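## Task

Raise one end of the yellow wire well up out of the crate; near the top of the arm's reach counts, a modest lift does not. Before squeezing the wire, the fingers must have been opened around it by at least a thumb's width, or else opened far clear of the entire wire; skipping this may fail the run. If the crate tips halfway onto its side, the run fails. Declare it done while that end is held up above the table, the other arm is off the wire, and no part of the wire touches anything else more than a finger's width above the crate rim. The green wire must stay in the crate with none of it hanging over a wall, the crate must stand upright and fully on the table, and neither gripper may hold anything except that yellow end.

## Robot and tools

ROBOT. Two six-joint arms, left_arm (on the +y side) and right_arm, each ending in a parallel two-finger gripper. The names are labels only, not image sides. Bases in the scene frame: left_arm near (-0.006, +0.271, +0.013) m, right_arm near (-0.003, -0.334, +0.021) m, both facing +x with a tiny yaw.

FRAME. One shared scene frame in metres: origin at table-top height, midway between the arms, roughly 5-10 cm behind the near table edge; +x out over the table, +z up. Each gripper's fingers point along its own +z and part along its y axis. end_effector_position is the spot between the pads, about 1 cm back from the tips; printed positions can be a little off, worse when reaching far.

ROW LAYOUT. Every motion command uses rows of 14 numbers covering both arms, even if one arm stays still: first left_arm's 7, then right_arm's 7. Within an arm the order is fixed: shoulder, elbow, wrist roll, wrist pitch, waist, wrist yaw, then gripper opening. The six joint numbers are absolute target angles in radians (same convention as the printed Joint positions), not offsets. Stated ranges: shoulder 0.000 to 3.142, elbow 0.000 to 3.142, wrist roll -2.094 to 2.094, wrist pitch -1.571 to 1.571, waist -2.618 to 3.054, wrist yaw -1.571 to 1.571. A target more than 0.036 rad beyond a range end, and further out than the joint currently is, gets the call rejected; true ends may sit 0.036 rad either way, and overshooting ones are clipped with the note "joint sent to its limit". The opening number is on a scale from -1 (closed) to +1 (fully open); intermediate values send the motor to that grip_measured reading. Pads meet near -0.94 and each millimetre of width adds about 0.0208. To keep a grip, keep sending the same closing number.

TOOLS.
execute_actions(actions): a list of actions; each action is a table of up to 15 rows, one per 1/30 s control step; if shorter, its last row repeats to fill 15 steps (0.5 s). An empty list just returns state and images.
move(target, speed, blocking): target is one 14-number row of absolute angles plus openings. All joints interpolate together so each gripper follows a curve; the path lasts 0.5-10 s. speed (0.01-2 rad/s, default 0.5) caps the joint with the longest travel. Finger numbers are applied at the start. It does not avoid obstacles or the other arm. blocking=false returns after 0.5 s while motion continues; then use wait(0) or stop before sending more. Result adds a "move:" line: ending (done, off_target, moving, held, fault), limits=held or limits=none, and each arm's joint farthest from its target.
wait(seconds): 0-10 s, arms hold their last command; returns early if a running move ends.
stop(): brakes a running move; needs stopping room, more at speed; fingers continue.
zoom_image(camera, region): closer view of a camera's last image; region [x0, y0, x1, y1] in pixels, origin top-left, at most 504x504. Cameras: cam_high, cam_low, cam_left_wrist, cam_right_wrist, all 504x504.
read_manual(section): only licence texts; no motion.
finished_scene(scene): ends scene 1 or 2 irreversibly and reports success; the goal must already hold and keep holding. Replying without a tool call ends everything.

MOTION LIMITS. Per step each joint target is kept within a lead of its measured angle (waist 0.202, shoulder 0.258, elbow 0.238, wrist pitch 0.573, wrist yaw and roll 0.522 rad), and steps that would shift a gripper over 70 mm are scaled back, so big changes take several actions. "Joint targets" shows what joints are currently driven toward; resend it to hold still. Friction may leave a joint up to about 0.031 rad short, and tiny changes may not move it. "joint command not followed" means a clearance check altered some targets; HELD in step readings marks blocked steps.

RESULT LINES. State line per arm: gripper position (m) and quat_wxyz. Joint positions list the six angles in row order plus finger opening in metres (0.093 open to 0 closed; on a held rigid object it settles up to about 12 mm below its width). Joint velocities follow. grip_measured is the motor position on the -1..+1 scale, with a fixed per-gripper error up to about 0.02; it keeps moving after the pads touch, so it barely reveals contact. MOTOR HOT appears from 75 °C; 90 °C halts the arm 10 s; 100 °C drops it. FAULT and OVER-TEMPERATURE FAULT lines mean an arm stopped.

CAUTIONS. Open the fingers wide around the wire end before closing. Do not tip the crate, pull the other wire over a wall, or knock anything off the table. Keep arms apart from each other and clear of the bar and plate behind the bases, whose tops can stand about 3 cm above the table. Fast moves and targets deep past a contact hit and press harder; avoid slams, drops and heavy pushes. Holding loads heats motors, even while you think. Objects may occasionally be nudged by outside pushes.

Each tool is called by a JSON object that holds its "api" and its "payload".

## Session

{"api": "execute_actions", "payload": {"actions": []}}

Scene clock: 0.00 s.
left_arm: end_effector_position=(+0.4048, -0.1204, +0.2025) grip_measured=+0.981 end_effector_quat_wxyz=(+0.594, -0.213, +0.736, -0.245) | right_arm: end_effector_position=(+0.1614, -0.4999, +0.1539) grip_measured=+0.985 end_effector_quat_wxyz=(-0.085, +0.467, +0.880, -0.006)
Joint names: [shoulder, elbow, wrist roll, wrist pitch, waist, wrist yaw]
Joint positions: left_arm=[ 2.071  1.394 -0.882  0.406 -1.044 -0.858  0.092] | right_arm=[ 1.567  1.308  0.245 -1.47  -0.787  0.064  0.092]
Joint velocities: left_arm=[-0.027 -0.002  0.051 -0.037  0.007  0.066 -0.   ] | right_arm=[-0.012 -0.017 -0.037  0.066 -0.017 -0.007  0.001]
Motor temperatures (°C, as the motors report them): left_arm=[22 23 22 21 21 21] | right_arm=[21 23 21 23 21 23]
Joint targets: left_arm=[2.071 1.394 -0.882 0.406 -1.044 -0.858] | right_arm=[1.567 1.308 0.245 -1.470 -0.787 0.064]

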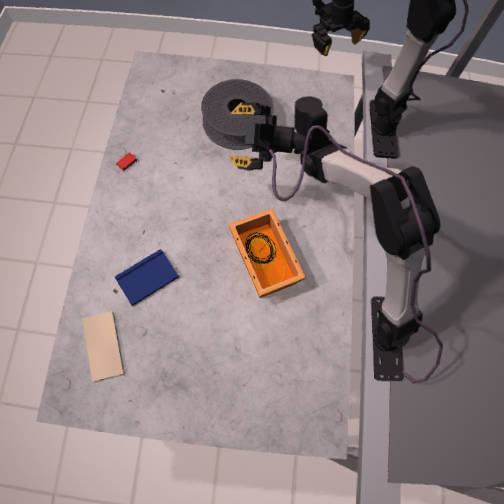

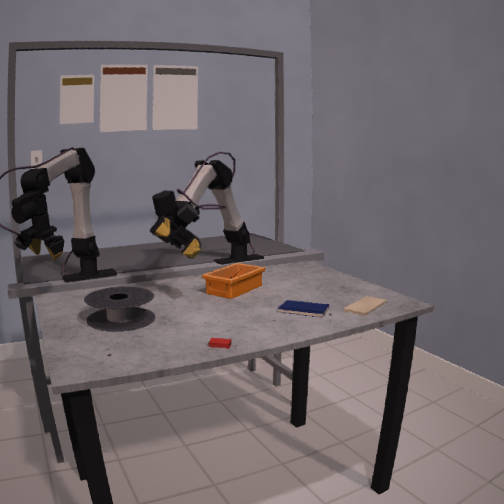

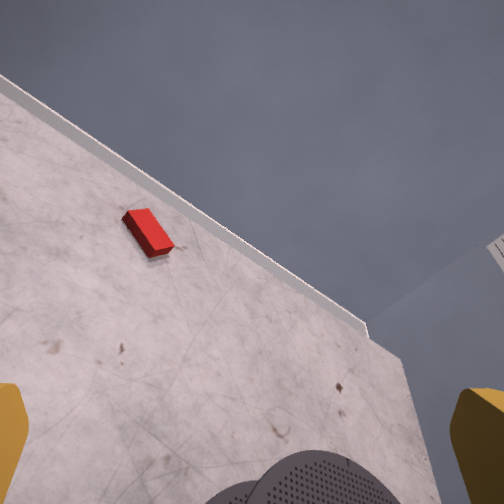

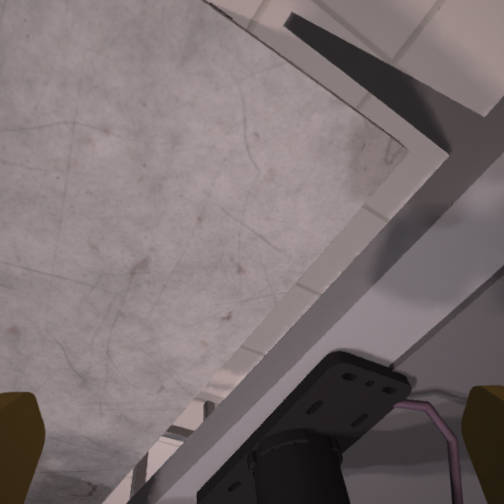

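{"api": "zoom_image", "payload": {"camera": "cam_high", "region": [215, 200, 315, 300]}}

{"api": "zoom_image", "payload": {"camera": "cam_low", "region": [190, 250, 280, 310]}}

Region (215, 200, 315, 300) of cam_high's 504x504 image, scaled by 5.040, with more detail than that image has.

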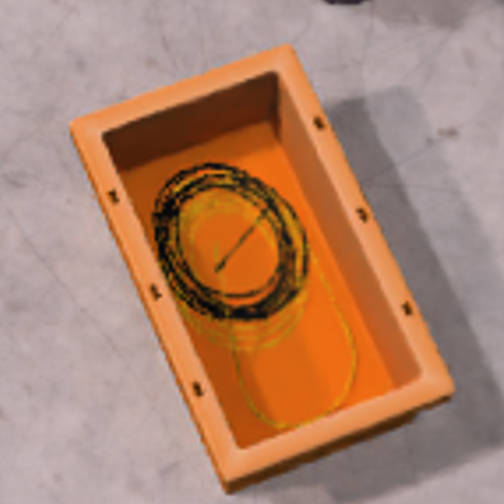

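Region (190, 250, 280, 310) of cam_low's 504x504 image, scaled by 5.600, with more detail than that image has.

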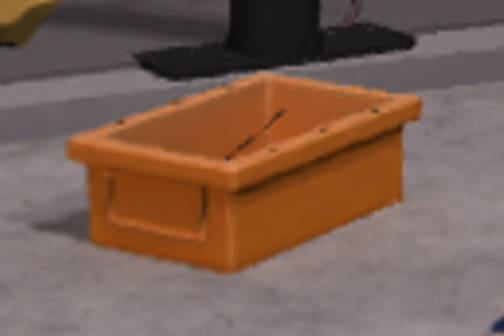

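{"api": "move", "payload": {"target": [2.18,2.22,0,-1.56,-0.678,0,1,1.567,1.308,0.245,-1.47,-0.787,0.064,1], "speed": 1.2}}

Scene clock: 5.63 s.
left_arm: end_effector_position=(+0.3380, +0.0235, +0.1730) grip_measured=+0.981 end_effector_quat_wxyz=(+0.029, +0.305, +0.952, -0.004) | right_arm: end_effector_position=(+0.1614, -0.4999, +0.1539) grip_measured=+0.985 end_effector_quat_wxyz=(-0.085, +0.467, +0.880, -0.006)
Joint names: [shoulder, elbow, wrist roll, wrist pitch, waist, wrist yaw]
Joint positions: left_arm=[ 2.161  2.196 -0.006 -1.549 -0.683 -0.008  0.092] | right_arm=[ 1.567  1.308  0.245 -1.47  -0.787  0.064  0.092]
Joint velocities: left_arm=[-0.022 -0.007 -0.007 -0.022 -0.032  0.037  0.001] | right_arm=[-0.017 -0.002 -0.022  0.007 -0.027 -0.037 -0.001]
Motor temperatures (°C, as the motors report them): left_arm=[26 25 22 23 21 21] | right_arm=[22 24 21 23 21 23]
Joint targets: left_arm=[2.180 2.220 -0.000 -1.560 -0.678 -0.000] | right_arm=[1.567 1.308 0.245 -1.470 -0.787 0.064]
move: off_target (left_arm); limits=none; left_arm: farthest joint: the elbow, 0.024 radians from its target (0.826 radians at the start); right_arm: farthest joint: the waist, 0.000 radians from its target (0.000 radians at the start)

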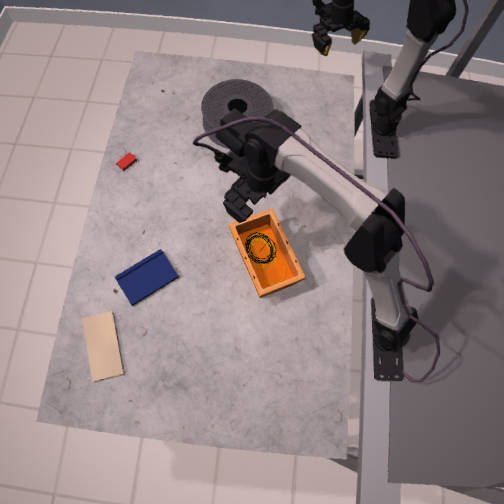

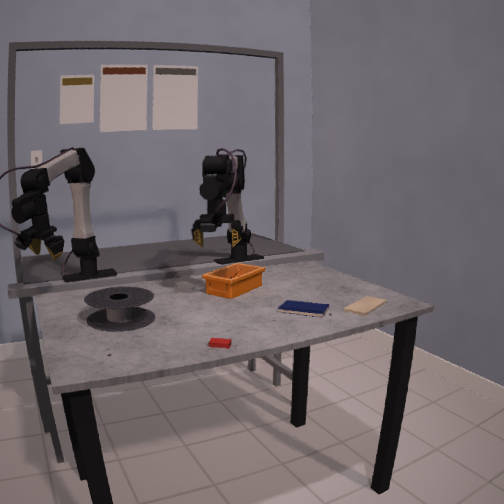

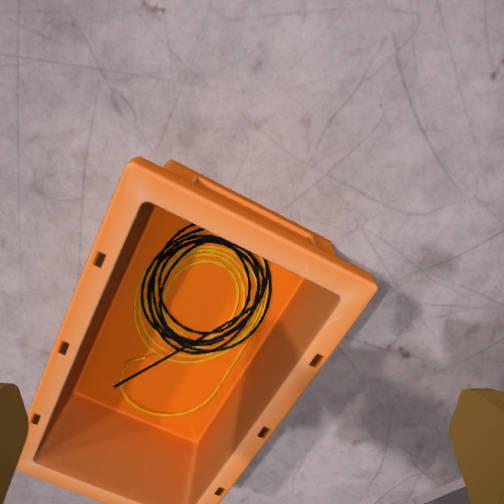

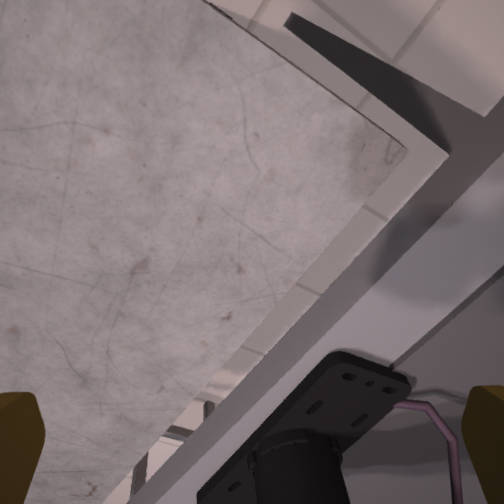

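{"api": "zoom_image", "payload": {"camera": "cam_left_wrist", "region": [90, 210, 300, 430]}}

Region (90, 210, 300, 430) of cam_left_wrist's 504x504 image, scaled by 2.291, with more detail than that image has; it fills the left 481 columns of this view, and the rest is white.

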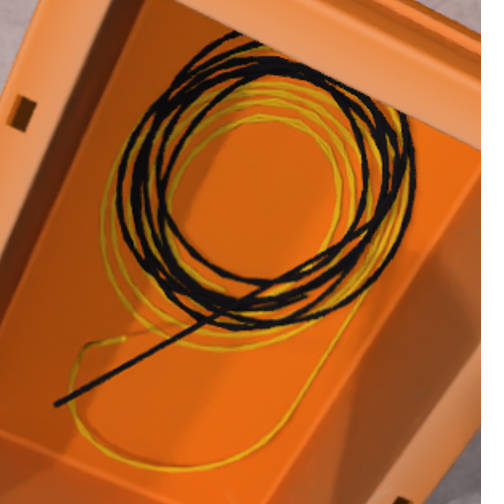

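{"api": "move", "payload": {"target": [1.803,1.638,0,-1.406,-0.528,0,1,1.567,1.308,0.245,-1.47,-0.787,0.064,1], "speed": 1.0}}

Scene clock: 8.77 s.
left_arm: end_effector_position=(+0.2913, +0.1183, +0.1612) grip_measured=+0.981 end_effector_quat_wxyz=(-0.003, +0.233, +0.972, +0.005) | right_arm: end_effector_position=(+0.1614, -0.4999, +0.1539) grip_measured=+0.985 end_effector_quat_wxyz=(-0.085, +0.467, +0.880, -0.006)
Joint names: [shoulder, elbow, wrist roll, wrist pitch, waist, wrist yaw]
Joint positions: left_arm=[ 1.819  1.66  -0.006 -1.422 -0.533 -0.007  0.092] | right_arm=[ 1.567  1.308  0.245 -1.47  -0.787  0.064  0.092]
Joint velocities: left_arm=[ 0.002 -0.012  0.051  0.037 -0.012 -0.007 -0.   ] | right_arm=[ 0.012 -0.012 -0.007  0.037  0.002 -0.037  0.001]
Motor temperatures (°C, as the motors report them): left_arm=[27 25 22 23 21 21] | right_arm=[22 24 21 23 21 23]
Joint targets: left_arm=[1.803 1.638 -0.000 -1.406 -0.528 -0.000] | right_arm=[1.567 1.308 0.245 -1.470 -0.787 0.064]
move: off_target (left_arm); limits=none; left_arm: farthest joint: the elbow, 0.022 radians from its target (0.558 radians at the start); right_arm: farthest joint: the waist, 0.000 radians from its target (0.000 radians at the start)

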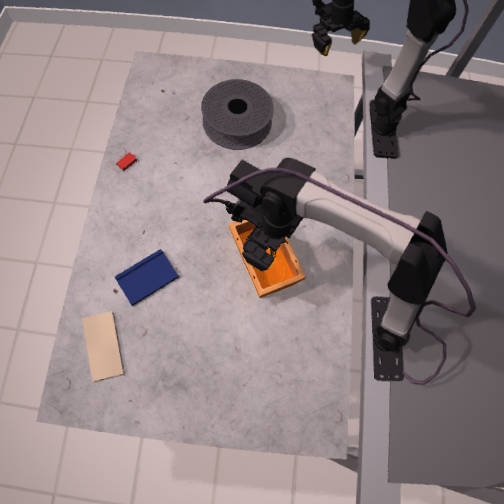

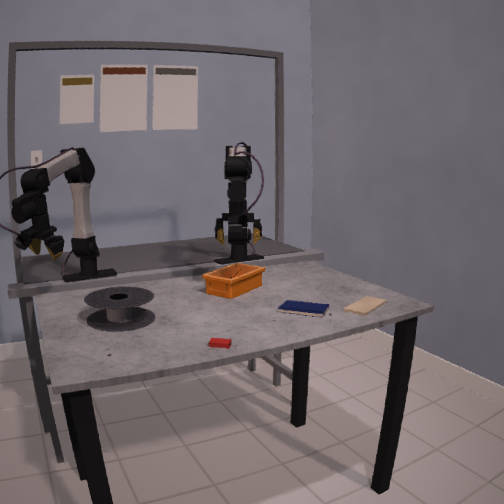

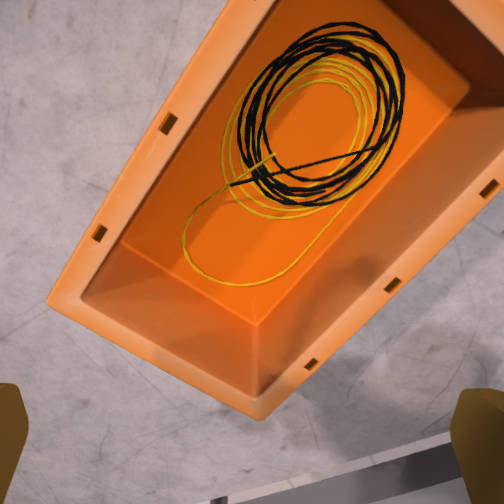

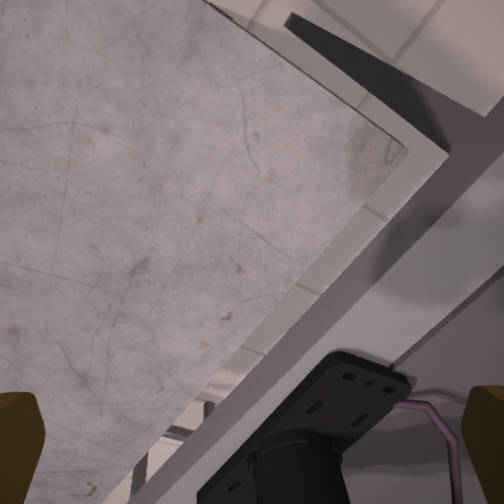

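{"api": "zoom_image", "payload": {"camera": "cam_left_wrist", "region": [170, 120, 340, 290]}}

Region (170, 120, 340, 290) of cam_left_wrist's 504x504 image, scaled by 2.965, with more detail than that image has.

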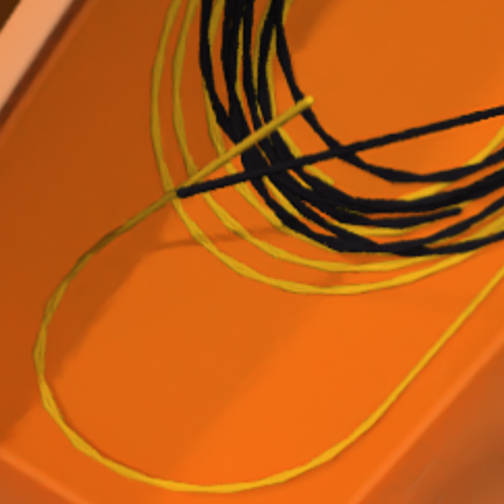

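{"api": "move", "payload": {"target": [1.858,1.444,0.606,-1.03,-0.543,-0.207,-0.38,1.567,1.308,0.245,-1.47,-0.787,0.064,1], "speed": 0.8}}

Scene clock: 17.17 s.
left_arm: end_effector_position=(+0.3432, +0.1279, +0.1085) grip_measured=-0.379 end_effector_quat_wxyz=(+0.065, +0.503, +0.856, +0.104) | right_arm: end_effector_position=(+0.1614, -0.4999, +0.1539) grip_measured=+0.985 end_effector_quat_wxyz=(-0.085, +0.467, +0.880, -0.006)
Joint names: [shoulder, elbow, wrist roll, wrist pitch, waist, wrist yaw]
Joint positions: left_arm=[ 1.847  1.464  0.6   -1.045 -0.533 -0.2    0.027] | right_arm=[ 1.567  1.308  0.245 -1.47  -0.787  0.064  0.092]
Joint velocities: left_arm=[ 0.007  0.002  0.007 -0.037 -0.007 -0.007  0.001] | right_arm=[ 0.002  0.017 -0.022 -0.007  0.012 -0.022 -0.   ]
Motor temperatures (°C, as the motors report them): left_arm=[29 26 22 23 21 21] | right_arm=[23 25 21 23 21 23]
Joint targets: left_arm=[1.858 1.444 0.606 -1.030 -0.543 -0.207] | right_arm=[1.567 1.308 0.245 -1.470 -0.787 0.064]
move: done; limits=none; left_arm: farthest joint: the elbow, 0.020 radians from its target (0.216 radians at the start); right_arm: farthest joint: the waist, 0.000 radians from its target (0.000 radians at the start)

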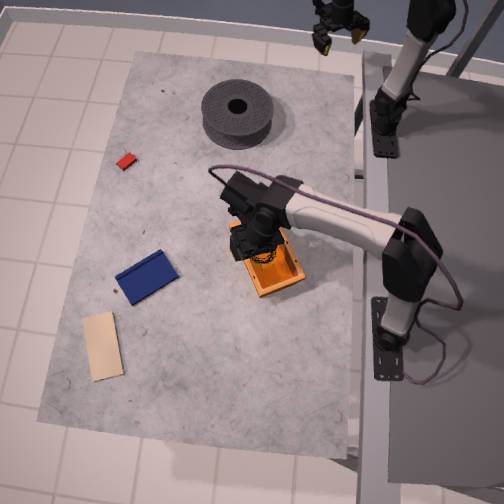

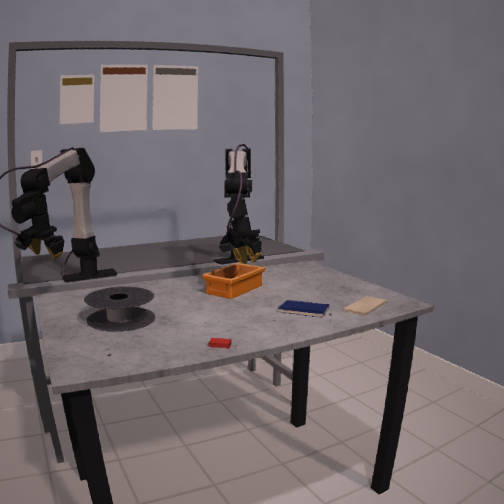

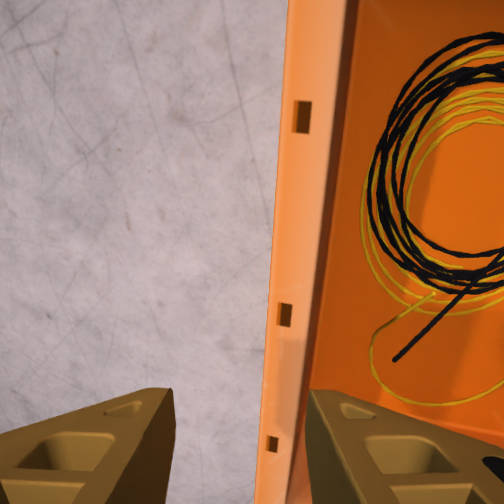

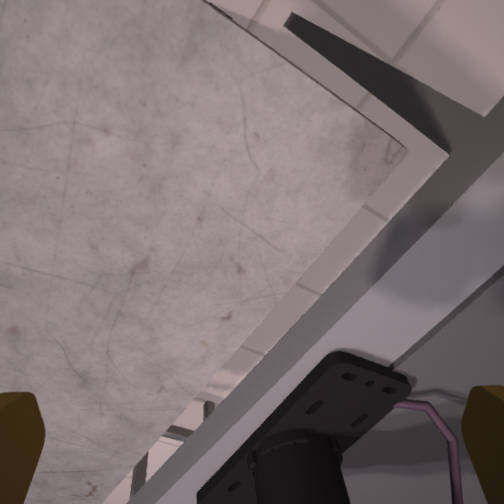

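{"api": "move", "payload": {"target": [1.873,1.363,0.606,-0.928,-0.543,-0.207,-0.38,1.567,1.308,0.245,-1.47,-0.787,0.064,1], "speed": 0.3}}

Scene clock: 19.17 s.
left_arm: end_effector_position=(+0.3435, +0.1278, +0.0834) grip_measured=-0.379 end_effector_quat_wxyz=(+0.067, +0.503, +0.855, +0.104) | right_arm: end_effector_position=(+0.1614, -0.4999, +0.1539) grip_measured=+0.985 end_effector_quat_wxyz=(-0.085, +0.467, +0.880, -0.006)
Joint names: [shoulder, elbow, wrist roll, wrist pitch, waist, wrist yaw]
Joint positions: left_arm=[ 1.863  1.382  0.601 -0.944 -0.533 -0.2    0.027] | right_arm=[ 1.567  1.308  0.245 -1.47  -0.787  0.064  0.092]
Joint velocities: left_arm=[-0.002  0.002 -0.066 -0.007 -0.002  0.007  0.   ] | right_arm=[ 0.007  0.012 -0.051  0.007 -0.022 -0.037 -0.   ]
Motor temperatures (°C, as the motors report them): left_arm=[30 26 22 23 21 21] | right_arm=[23 25 21 23 21 23]
Joint targets: left_arm=[1.873 1.363 0.606 -0.928 -0.543 -0.207] | right_arm=[1.567 1.308 0.245 -1.470 -0.787 0.064]
move: done; limits=none; left_arm: farthest joint: the elbow, 0.019 radians from its target (0.101 radians at the start); right_arm: farthest joint: the waist, 0.000 radians from its target (0.000 radians at the start)

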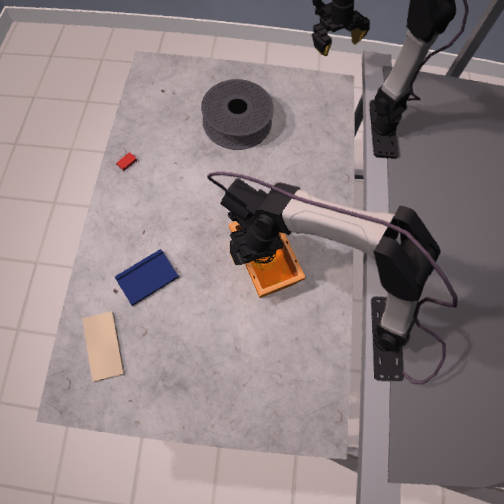

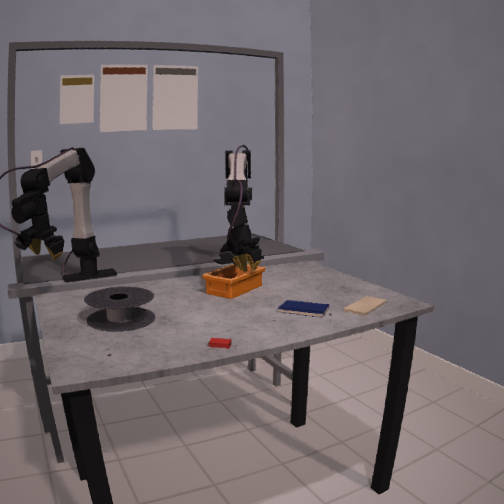

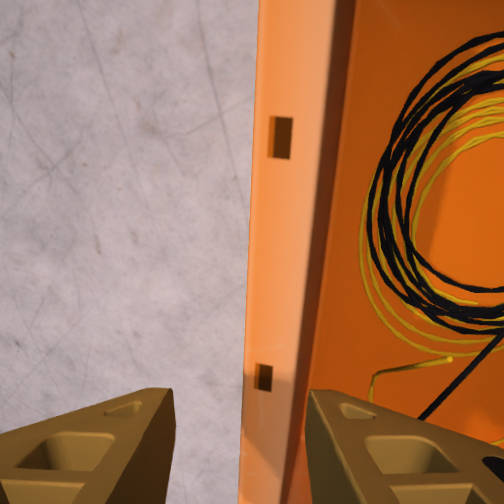

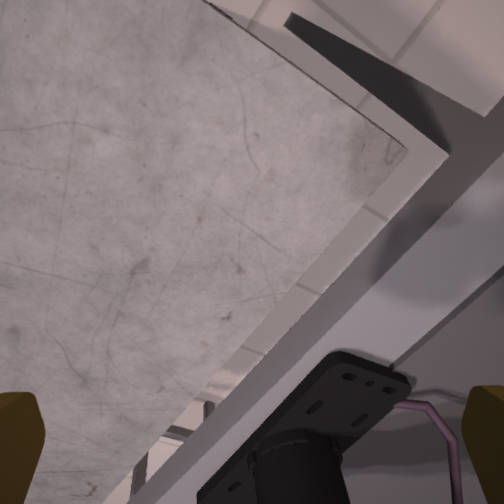

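{"api": "move", "payload": {"target": [1.799,1.304,0.55,-0.916,-0.596,-0.207,-0.38,1.567,1.308,0.245,-1.47,-0.787,0.064,1], "speed": 0.2}}

Scene clock: 21.07 s.
left_arm: end_effector_position=(+0.3248, +0.1141, +0.0848) grip_measured=-0.379 end_effector_quat_wxyz=(+0.074, +0.508, +0.852, +0.101) | right_arm: end_effector_position=(+0.1614, -0.4999, +0.1539) grip_measured=+0.985 end_effector_quat_wxyz=(-0.085, +0.467, +0.880, -0.006)
Joint names: [shoulder, elbow, wrist roll, wrist pitch, waist, wrist yaw]
Joint positions: left_arm=[ 1.816  1.327  0.557 -0.932 -0.59  -0.2    0.027] | right_arm=[ 1.567  1.308  0.245 -1.47  -0.787  0.064  0.092]
Joint velocities: left_arm=[ 0.002 -0.002 -0.081 -0.081 -0.002 -0.051  0.   ] | right_arm=[ 0.002 -0.007  0.037 -0.007 -0.012 -0.007  0.001]
Motor temperatures (°C, as the motors report them): left_arm=[30 26 22 23 21 21] | right_arm=[23 25 21 23 21 23]
Joint targets: left_arm=[1.799 1.304 0.550 -0.916 -0.596 -0.207] | right_arm=[1.567 1.308 0.245 -1.470 -0.787 0.064]
move: off_target (left_arm); limits=none; left_arm: farthest joint: the elbow, 0.023 radians from its target (0.078 radians at the start); right_arm: farthest joint: the waist, 0.000 radians from its target (0.000 radians at the start)

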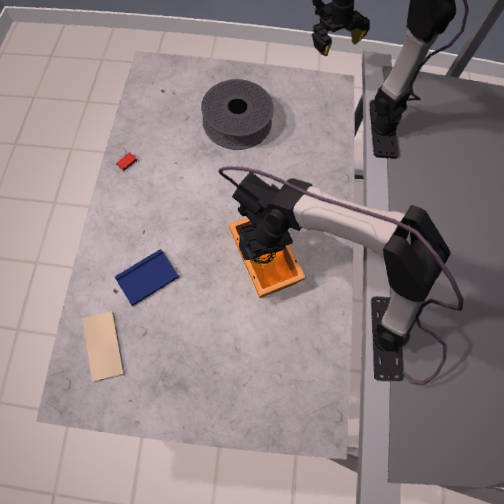

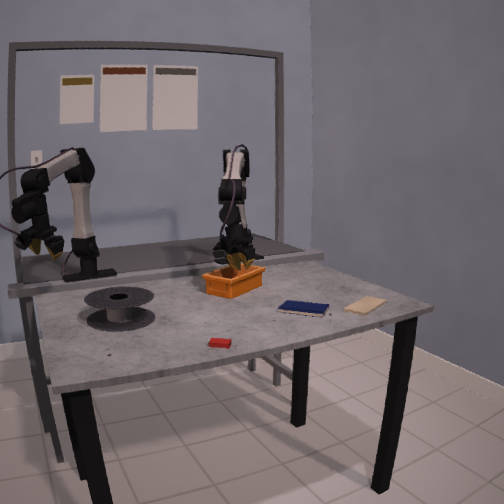

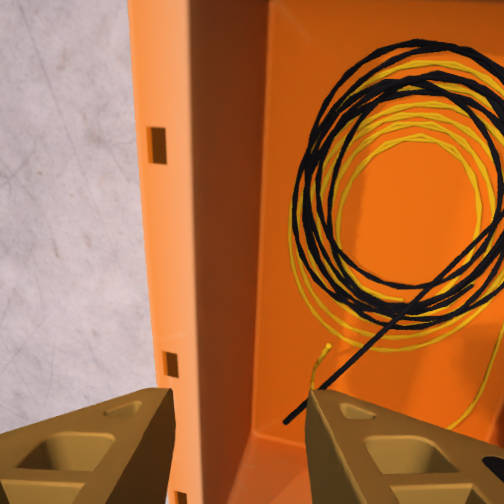

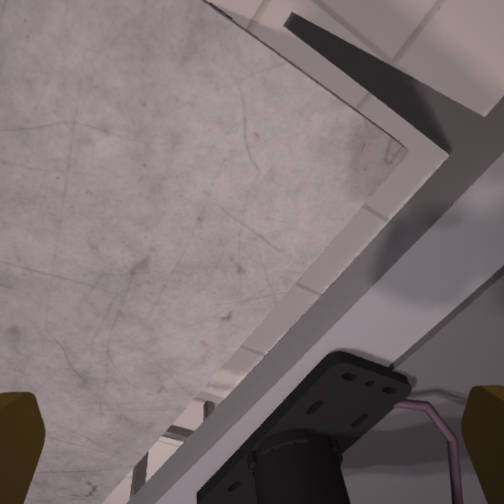

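{"api": "move", "payload": {"target": [1.775,1.263,0.55,-0.898,-0.608,-0.207,-0.38,1.567,1.308,0.245,-1.47,-0.787,0.064,1], "speed": 0.2}}

Scene clock: 23.23 s.
left_arm: end_effector_position=(+0.3171, +0.1148, +0.0816) grip_measured=-0.379 end_effector_quat_wxyz=(+0.074, +0.512, +0.850, +0.101) | right_arm: end_effector_position=(+0.1614, -0.4999, +0.1539) grip_measured=+0.985 end_effector_quat_wxyz=(-0.085, +0.467, +0.880, -0.006)
Joint names: [shoulder, elbow, wrist roll, wrist pitch, waist, wrist yaw]
Joint positions: left_arm=[ 1.793  1.285  0.556 -0.914 -0.6   -0.2    0.027] | right_arm=[ 1.567  1.308  0.245 -1.47  -0.787  0.064  0.092]
Joint velocities: left_arm=[-0.017 -0.012  0.051  0.051  0.012 -0.051 -0.001] | right_arm=[-0.017 -0.012 -0.022 -0.022 -0.007  0.022  0.   ]
Motor temperatures (°C, as the motors report them): left_arm=[31 26 22 23 21 21] | right_arm=[23 25 21 23 21 23]
Joint targets: left_arm=[1.775 1.263 0.550 -0.898 -0.608 -0.207] | right_arm=[1.567 1.308 0.245 -1.470 -0.787 0.064]
move: off_target (left_arm); limits=none; left_arm: farthest joint: the elbow, 0.022 radians from its target (0.064 radians at the start); right_arm: farthest joint: the waist, 0.000 radians from its target (0.000 radians at the start)

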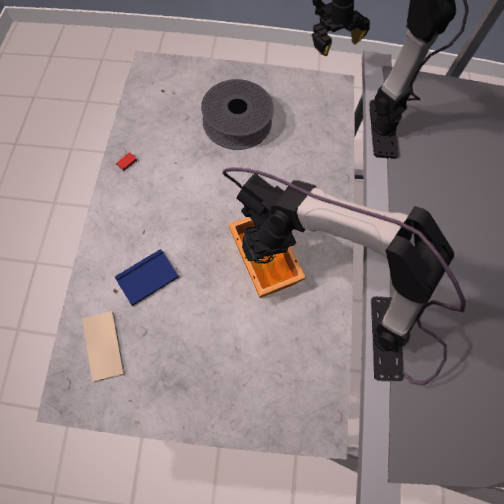

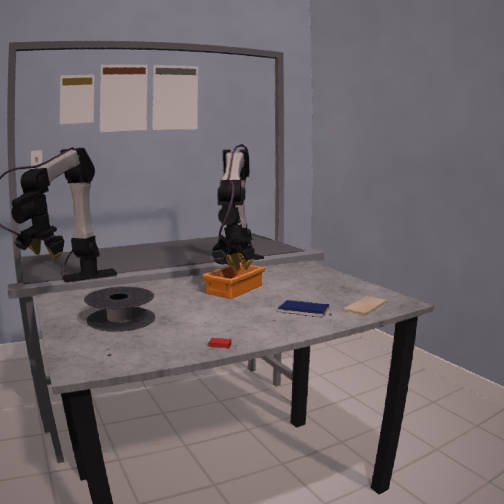

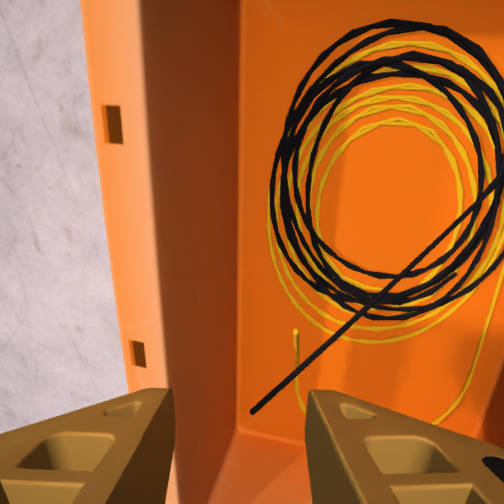

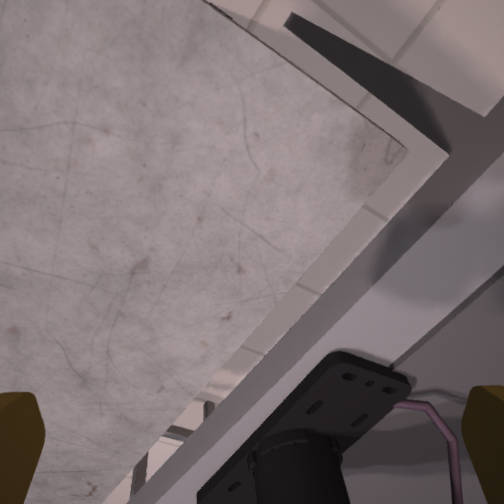

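{"api": "execute_actions", "payload": {"actions": [[[1.775,1.259,0.55,-0.888,-0.611,-0.207,-0.38,1.567,1.308,0.245,-1.47,-0.787,0.064,1],[1.775,1.256,0.55,-0.88,-0.613,-0.207,-0.38,1.567,1.308,0.245,-1.47,-0.787,0.064,1],[1.775,1.252,0.55,-0.871,-0.615,-0.207,-0.38,1.567,1.308,0.245,-1.47,-0.787,0.064,1]],[[1.775,1.252,0.55,-0.871,-0.615,-0.207,-0.6,1.567,1.308,0.245,-1.47,-0.787,0.064,1],[1.775,1.252,0.55,-0.871,-0.615,-0.207,-0.7,1.567,1.308,0.245,-1.47,-0.787,0.064,1],[1.775,1.252,0.55,-0.871,-0.615,-0.207,-0.8,1.567,1.308,0.245,-1.47,-0.787,0.064,1],[1.775,1.252,0.55,-0.871,-0.615,-0.207,-0.9,1.567,1.308,0.245,-1.47,-0.787,0.064,1],[1.775,1.252,0.55,-0.871,-0.615,-0.207,-1,1.567,1.308,0.245,-1.47,-0.787,0.064,1]]]}}

Scene clock: 25.13 s.
left_arm: end_effector_position=(+0.3186, +0.1109, +0.0795) grip_measured=-1.000 end_effector_quat_wxyz=(+0.082, +0.514, +0.848, +0.101) | right_arm: end_effector_position=(+0.1614, -0.4999, +0.1539) grip_measured=+0.985 end_effector_quat_wxyz=(-0.085, +0.467, +0.880, -0.006)
Joint names: [shoulder, elbow, wrist roll, wrist pitch, waist, wrist yaw]
Joint positions: left_arm=[ 1.793  1.274  0.556 -0.886 -0.607 -0.201  0.   ] | right_arm=[ 1.567  1.308  0.245 -1.47  -0.787  0.064  0.092]
Joint velocities: left_arm=[ 0.012 -0.012  0.037 -0.037 -0.002 -0.007  0.   ] | right_arm=[-0.007 -0.007  0.081  0.037 -0.007  0.022 -0.001]
Motor temperatures (°C, as the motors report them): left_arm=[31 26 22 23 21 21] | right_arm=[23 25 21 23 21 23]
Joint targets: left_arm=[1.775 1.252 0.550 -0.871 -0.615 -0.207] | right_arm=[1.567 1.308 0.245 -1.470 -0.787 0.064]
Step readings (joint positions; steps 1 to 15: 1st action; 16 to 30: 2nd action):
0: left_arm=[1.793 1.285 0.556 -0.913 -0.600 -0.200] | right_arm=[1.567 1.308 0.245 -1.470 -0.787 0.064]
1: left_arm=[1.793 1.285 0.556 -0.912 -0.600 -0.200] | right_arm=[1.567 1.308 0.245 -1.470 -0.787 0.064]
2: left_arm=[1.793 1.285 0.556 -0.910 -0.600 -0.200] | right_arm=[1.567 1.308 0.245 -1.470 -0.787 0.064]
4: left_arm=[1.793 1.281 0.556 -0.900 -0.603 -0.201] | right_arm=[1.567 1.308 0.245 -1.470 -0.787 0.064]
8: left_arm=[1.793 1.274 0.556 -0.892 -0.607 -0.201] | right_arm=[1.567 1.308 0.245 -1.470 -0.787 0.064]
15: left_arm=[1.793 1.274 0.556 -0.888 -0.607 -0.201] | right_arm=[1.567 1.308 0.245 -1.470 -0.787 0.064]
16: left_arm=[1.793 1.274 0.556 -0.887 -0.607 -0.201] | right_arm=[1.567 1.308 0.245 -1.470 -0.787 0.064]
17: left_arm=[1.793 1.274 0.556 -0.887 -0.607 -0.201] | right_arm=[1.567 1.308 0.245 -1.470 -0.787 0.064]
19: left_arm=[1.793 1.274 0.556 -0.887 -0.607 -0.201] | right_arm=[1.567 1.308 0.245 -1.470 -0.787 0.064]
23: left_arm=[1.793 1.274 0.556 -0.887 -0.607 -0.201] | right_arm=[1.567 1.308 0.245 -1.470 -0.787 0.064]
30: Joint positions above

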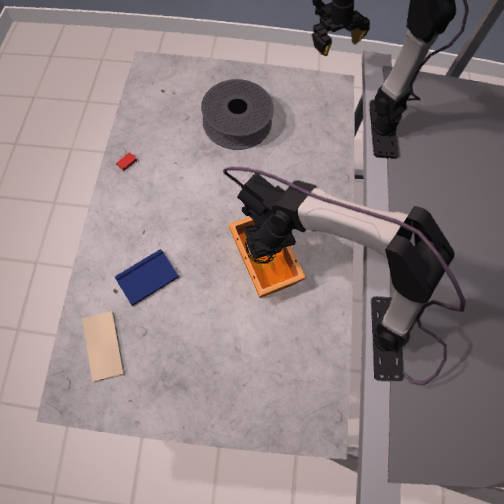

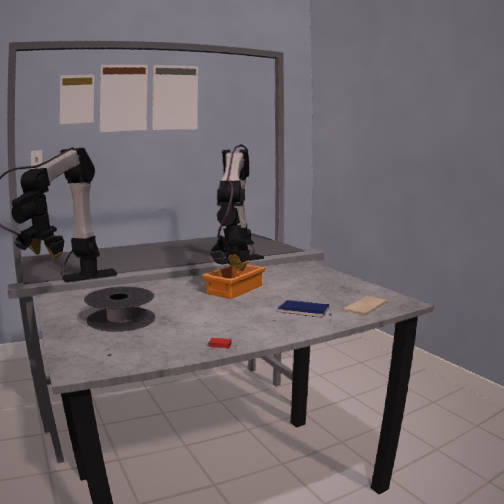

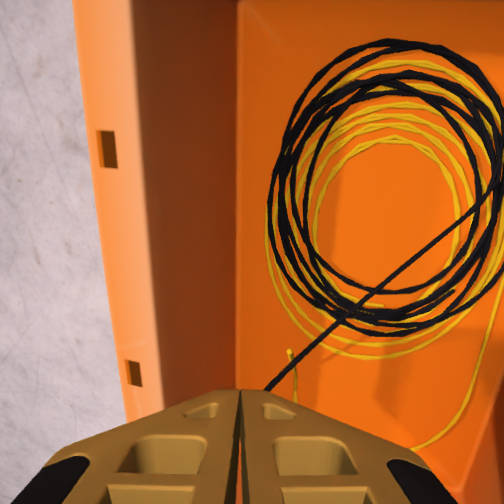

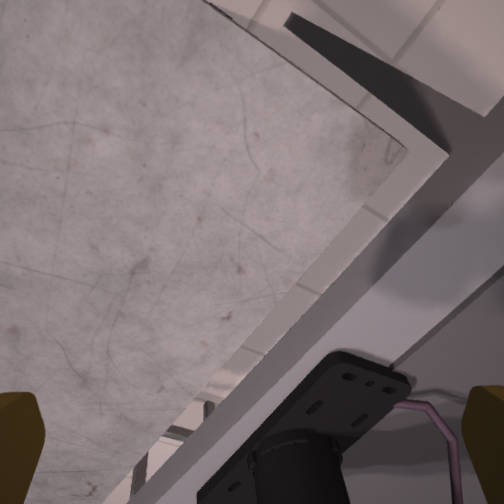

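{"api": "move", "payload": {"target": [1.686,1.15,0.474,-0.859,-0.69,-0.207,-1,1.567,1.308,0.245,-1.47,-0.787,0.064,1], "speed": 0.2}}

Scene clock: 26.67 s.
left_arm: end_effector_position=(+0.2859, +0.1009, +0.0807) grip_measured=-1.000 end_effector_quat_wxyz=(+0.090, +0.515, +0.848, +0.094) | right_arm: end_effector_position=(+0.1614, -0.4999, +0.1539) grip_measured=+0.985 end_effector_quat_wxyz=(-0.085, +0.467, +0.880, -0.006)
Joint names: [shoulder, elbow, wrist roll, wrist pitch, waist, wrist yaw]
Joint positions: left_arm=[ 1.703  1.172  0.481 -0.875 -0.683 -0.201  0.   ] | right_arm=[ 1.567  1.308  0.245 -1.47  -0.787  0.064  0.092]
Joint velocities: left_arm=[ 0.002 -0.046 -0.007 -0.066 -0.012  0.066  0.   ] | right_arm=[-0.027 -0.002  0.037  0.007  0.022  0.037 -0.   ]
Motor temperatures (°C, as the motors report them): left_arm=[31 26 22 23 21 21] | right_arm=[23 25 21 23 21 23]
Joint targets: left_arm=[1.686 1.150 0.474 -0.859 -0.690 -0.207] | right_arm=[1.567 1.308 0.245 -1.470 -0.787 0.064]
move: off_target (left_arm); limits=none; left_arm: farthest joint: the elbow, 0.022 radians from its target (0.124 radians at the start); right_arm: farthest joint: the waist, 0.000 radians from its target (0.000 radians at the start)

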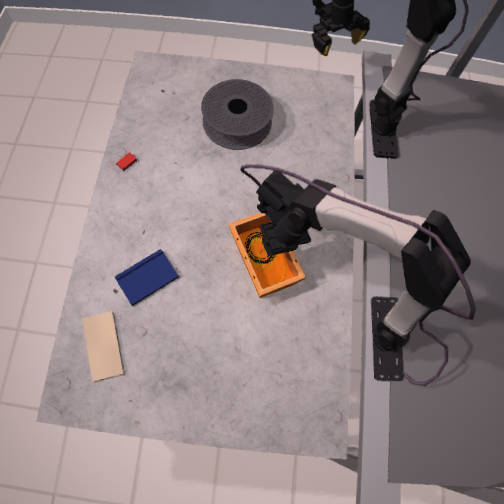

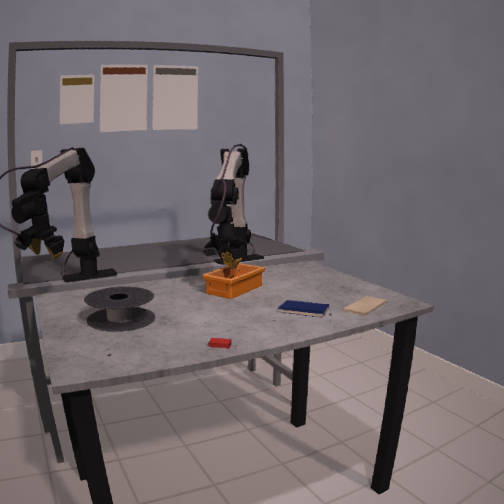

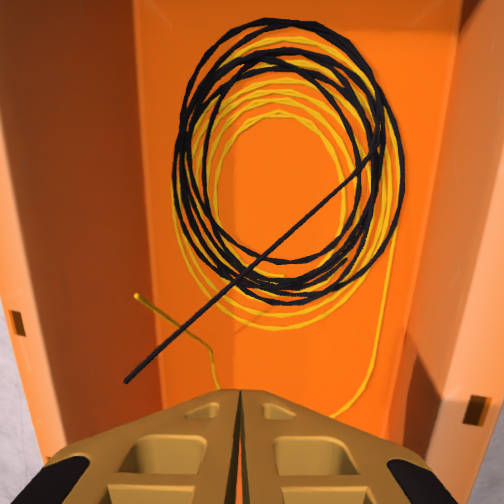

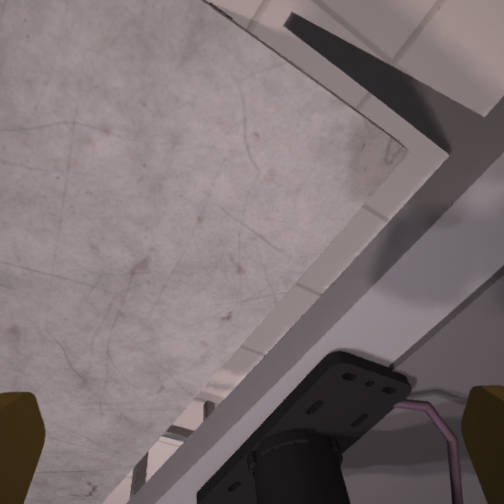

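{"api": "wait", "payload": {"seconds": 0}}

Scene clock: 27.03 s.
left_arm: end_effector_position=(+0.2859, +0.1008, +0.0807) grip_measured=-1.000 end_effector_quat_wxyz=(+0.090, +0.514, +0.848, +0.094) | right_arm: end_effector_position=(+0.1614, -0.4999, +0.1539) grip_measured=+0.985 end_effector_quat_wxyz=(-0.085, +0.467, +0.880, -0.006)
Joint names: [shoulder, elbow, wrist roll, wrist pitch, waist, wrist yaw]
Joint positions: left_arm=[ 1.703  1.172  0.481 -0.875 -0.683 -0.201  0.   ] | right_arm=[ 1.567  1.308  0.245 -1.47  -0.787  0.064  0.092]
Joint velocities: left_arm=[ 0.012  0.012 -0.007  0.007 -0.017 -0.007  0.   ] | right_arm=[-0.002  0.002 -0.11  -0.051 -0.017 -0.007  0.001]
Motor temperatures (°C, as the motors report them): left_arm=[31 26 22 23 21 21] | right_arm=[23 25 21 23 21 23]
Joint targets: left_arm=[1.686 1.150 0.474 -0.859 -0.690 -0.207] | right_arm=[1.567 1.308 0.245 -1.470 -0.787 0.064]

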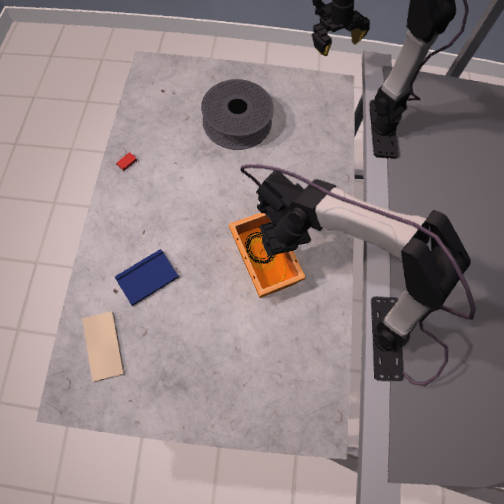

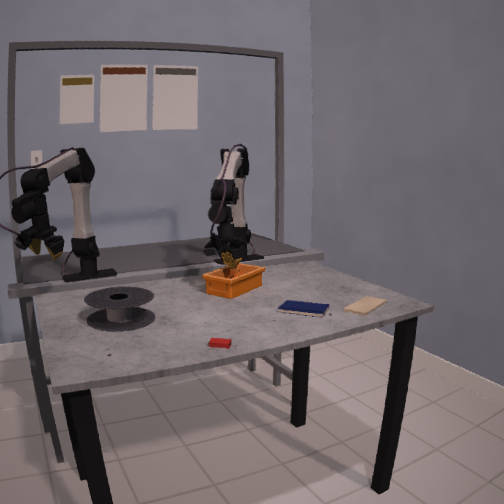

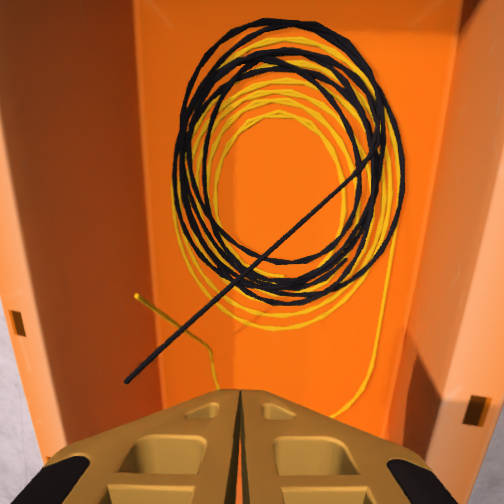

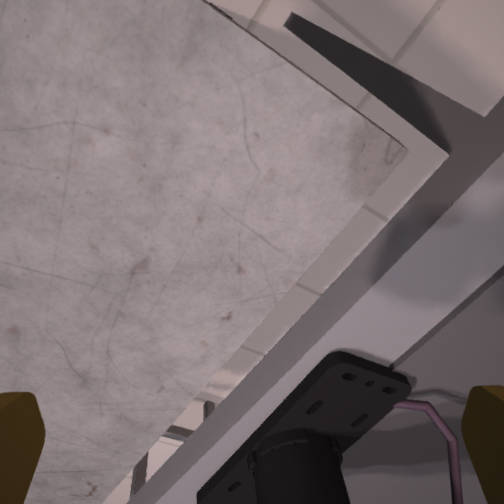

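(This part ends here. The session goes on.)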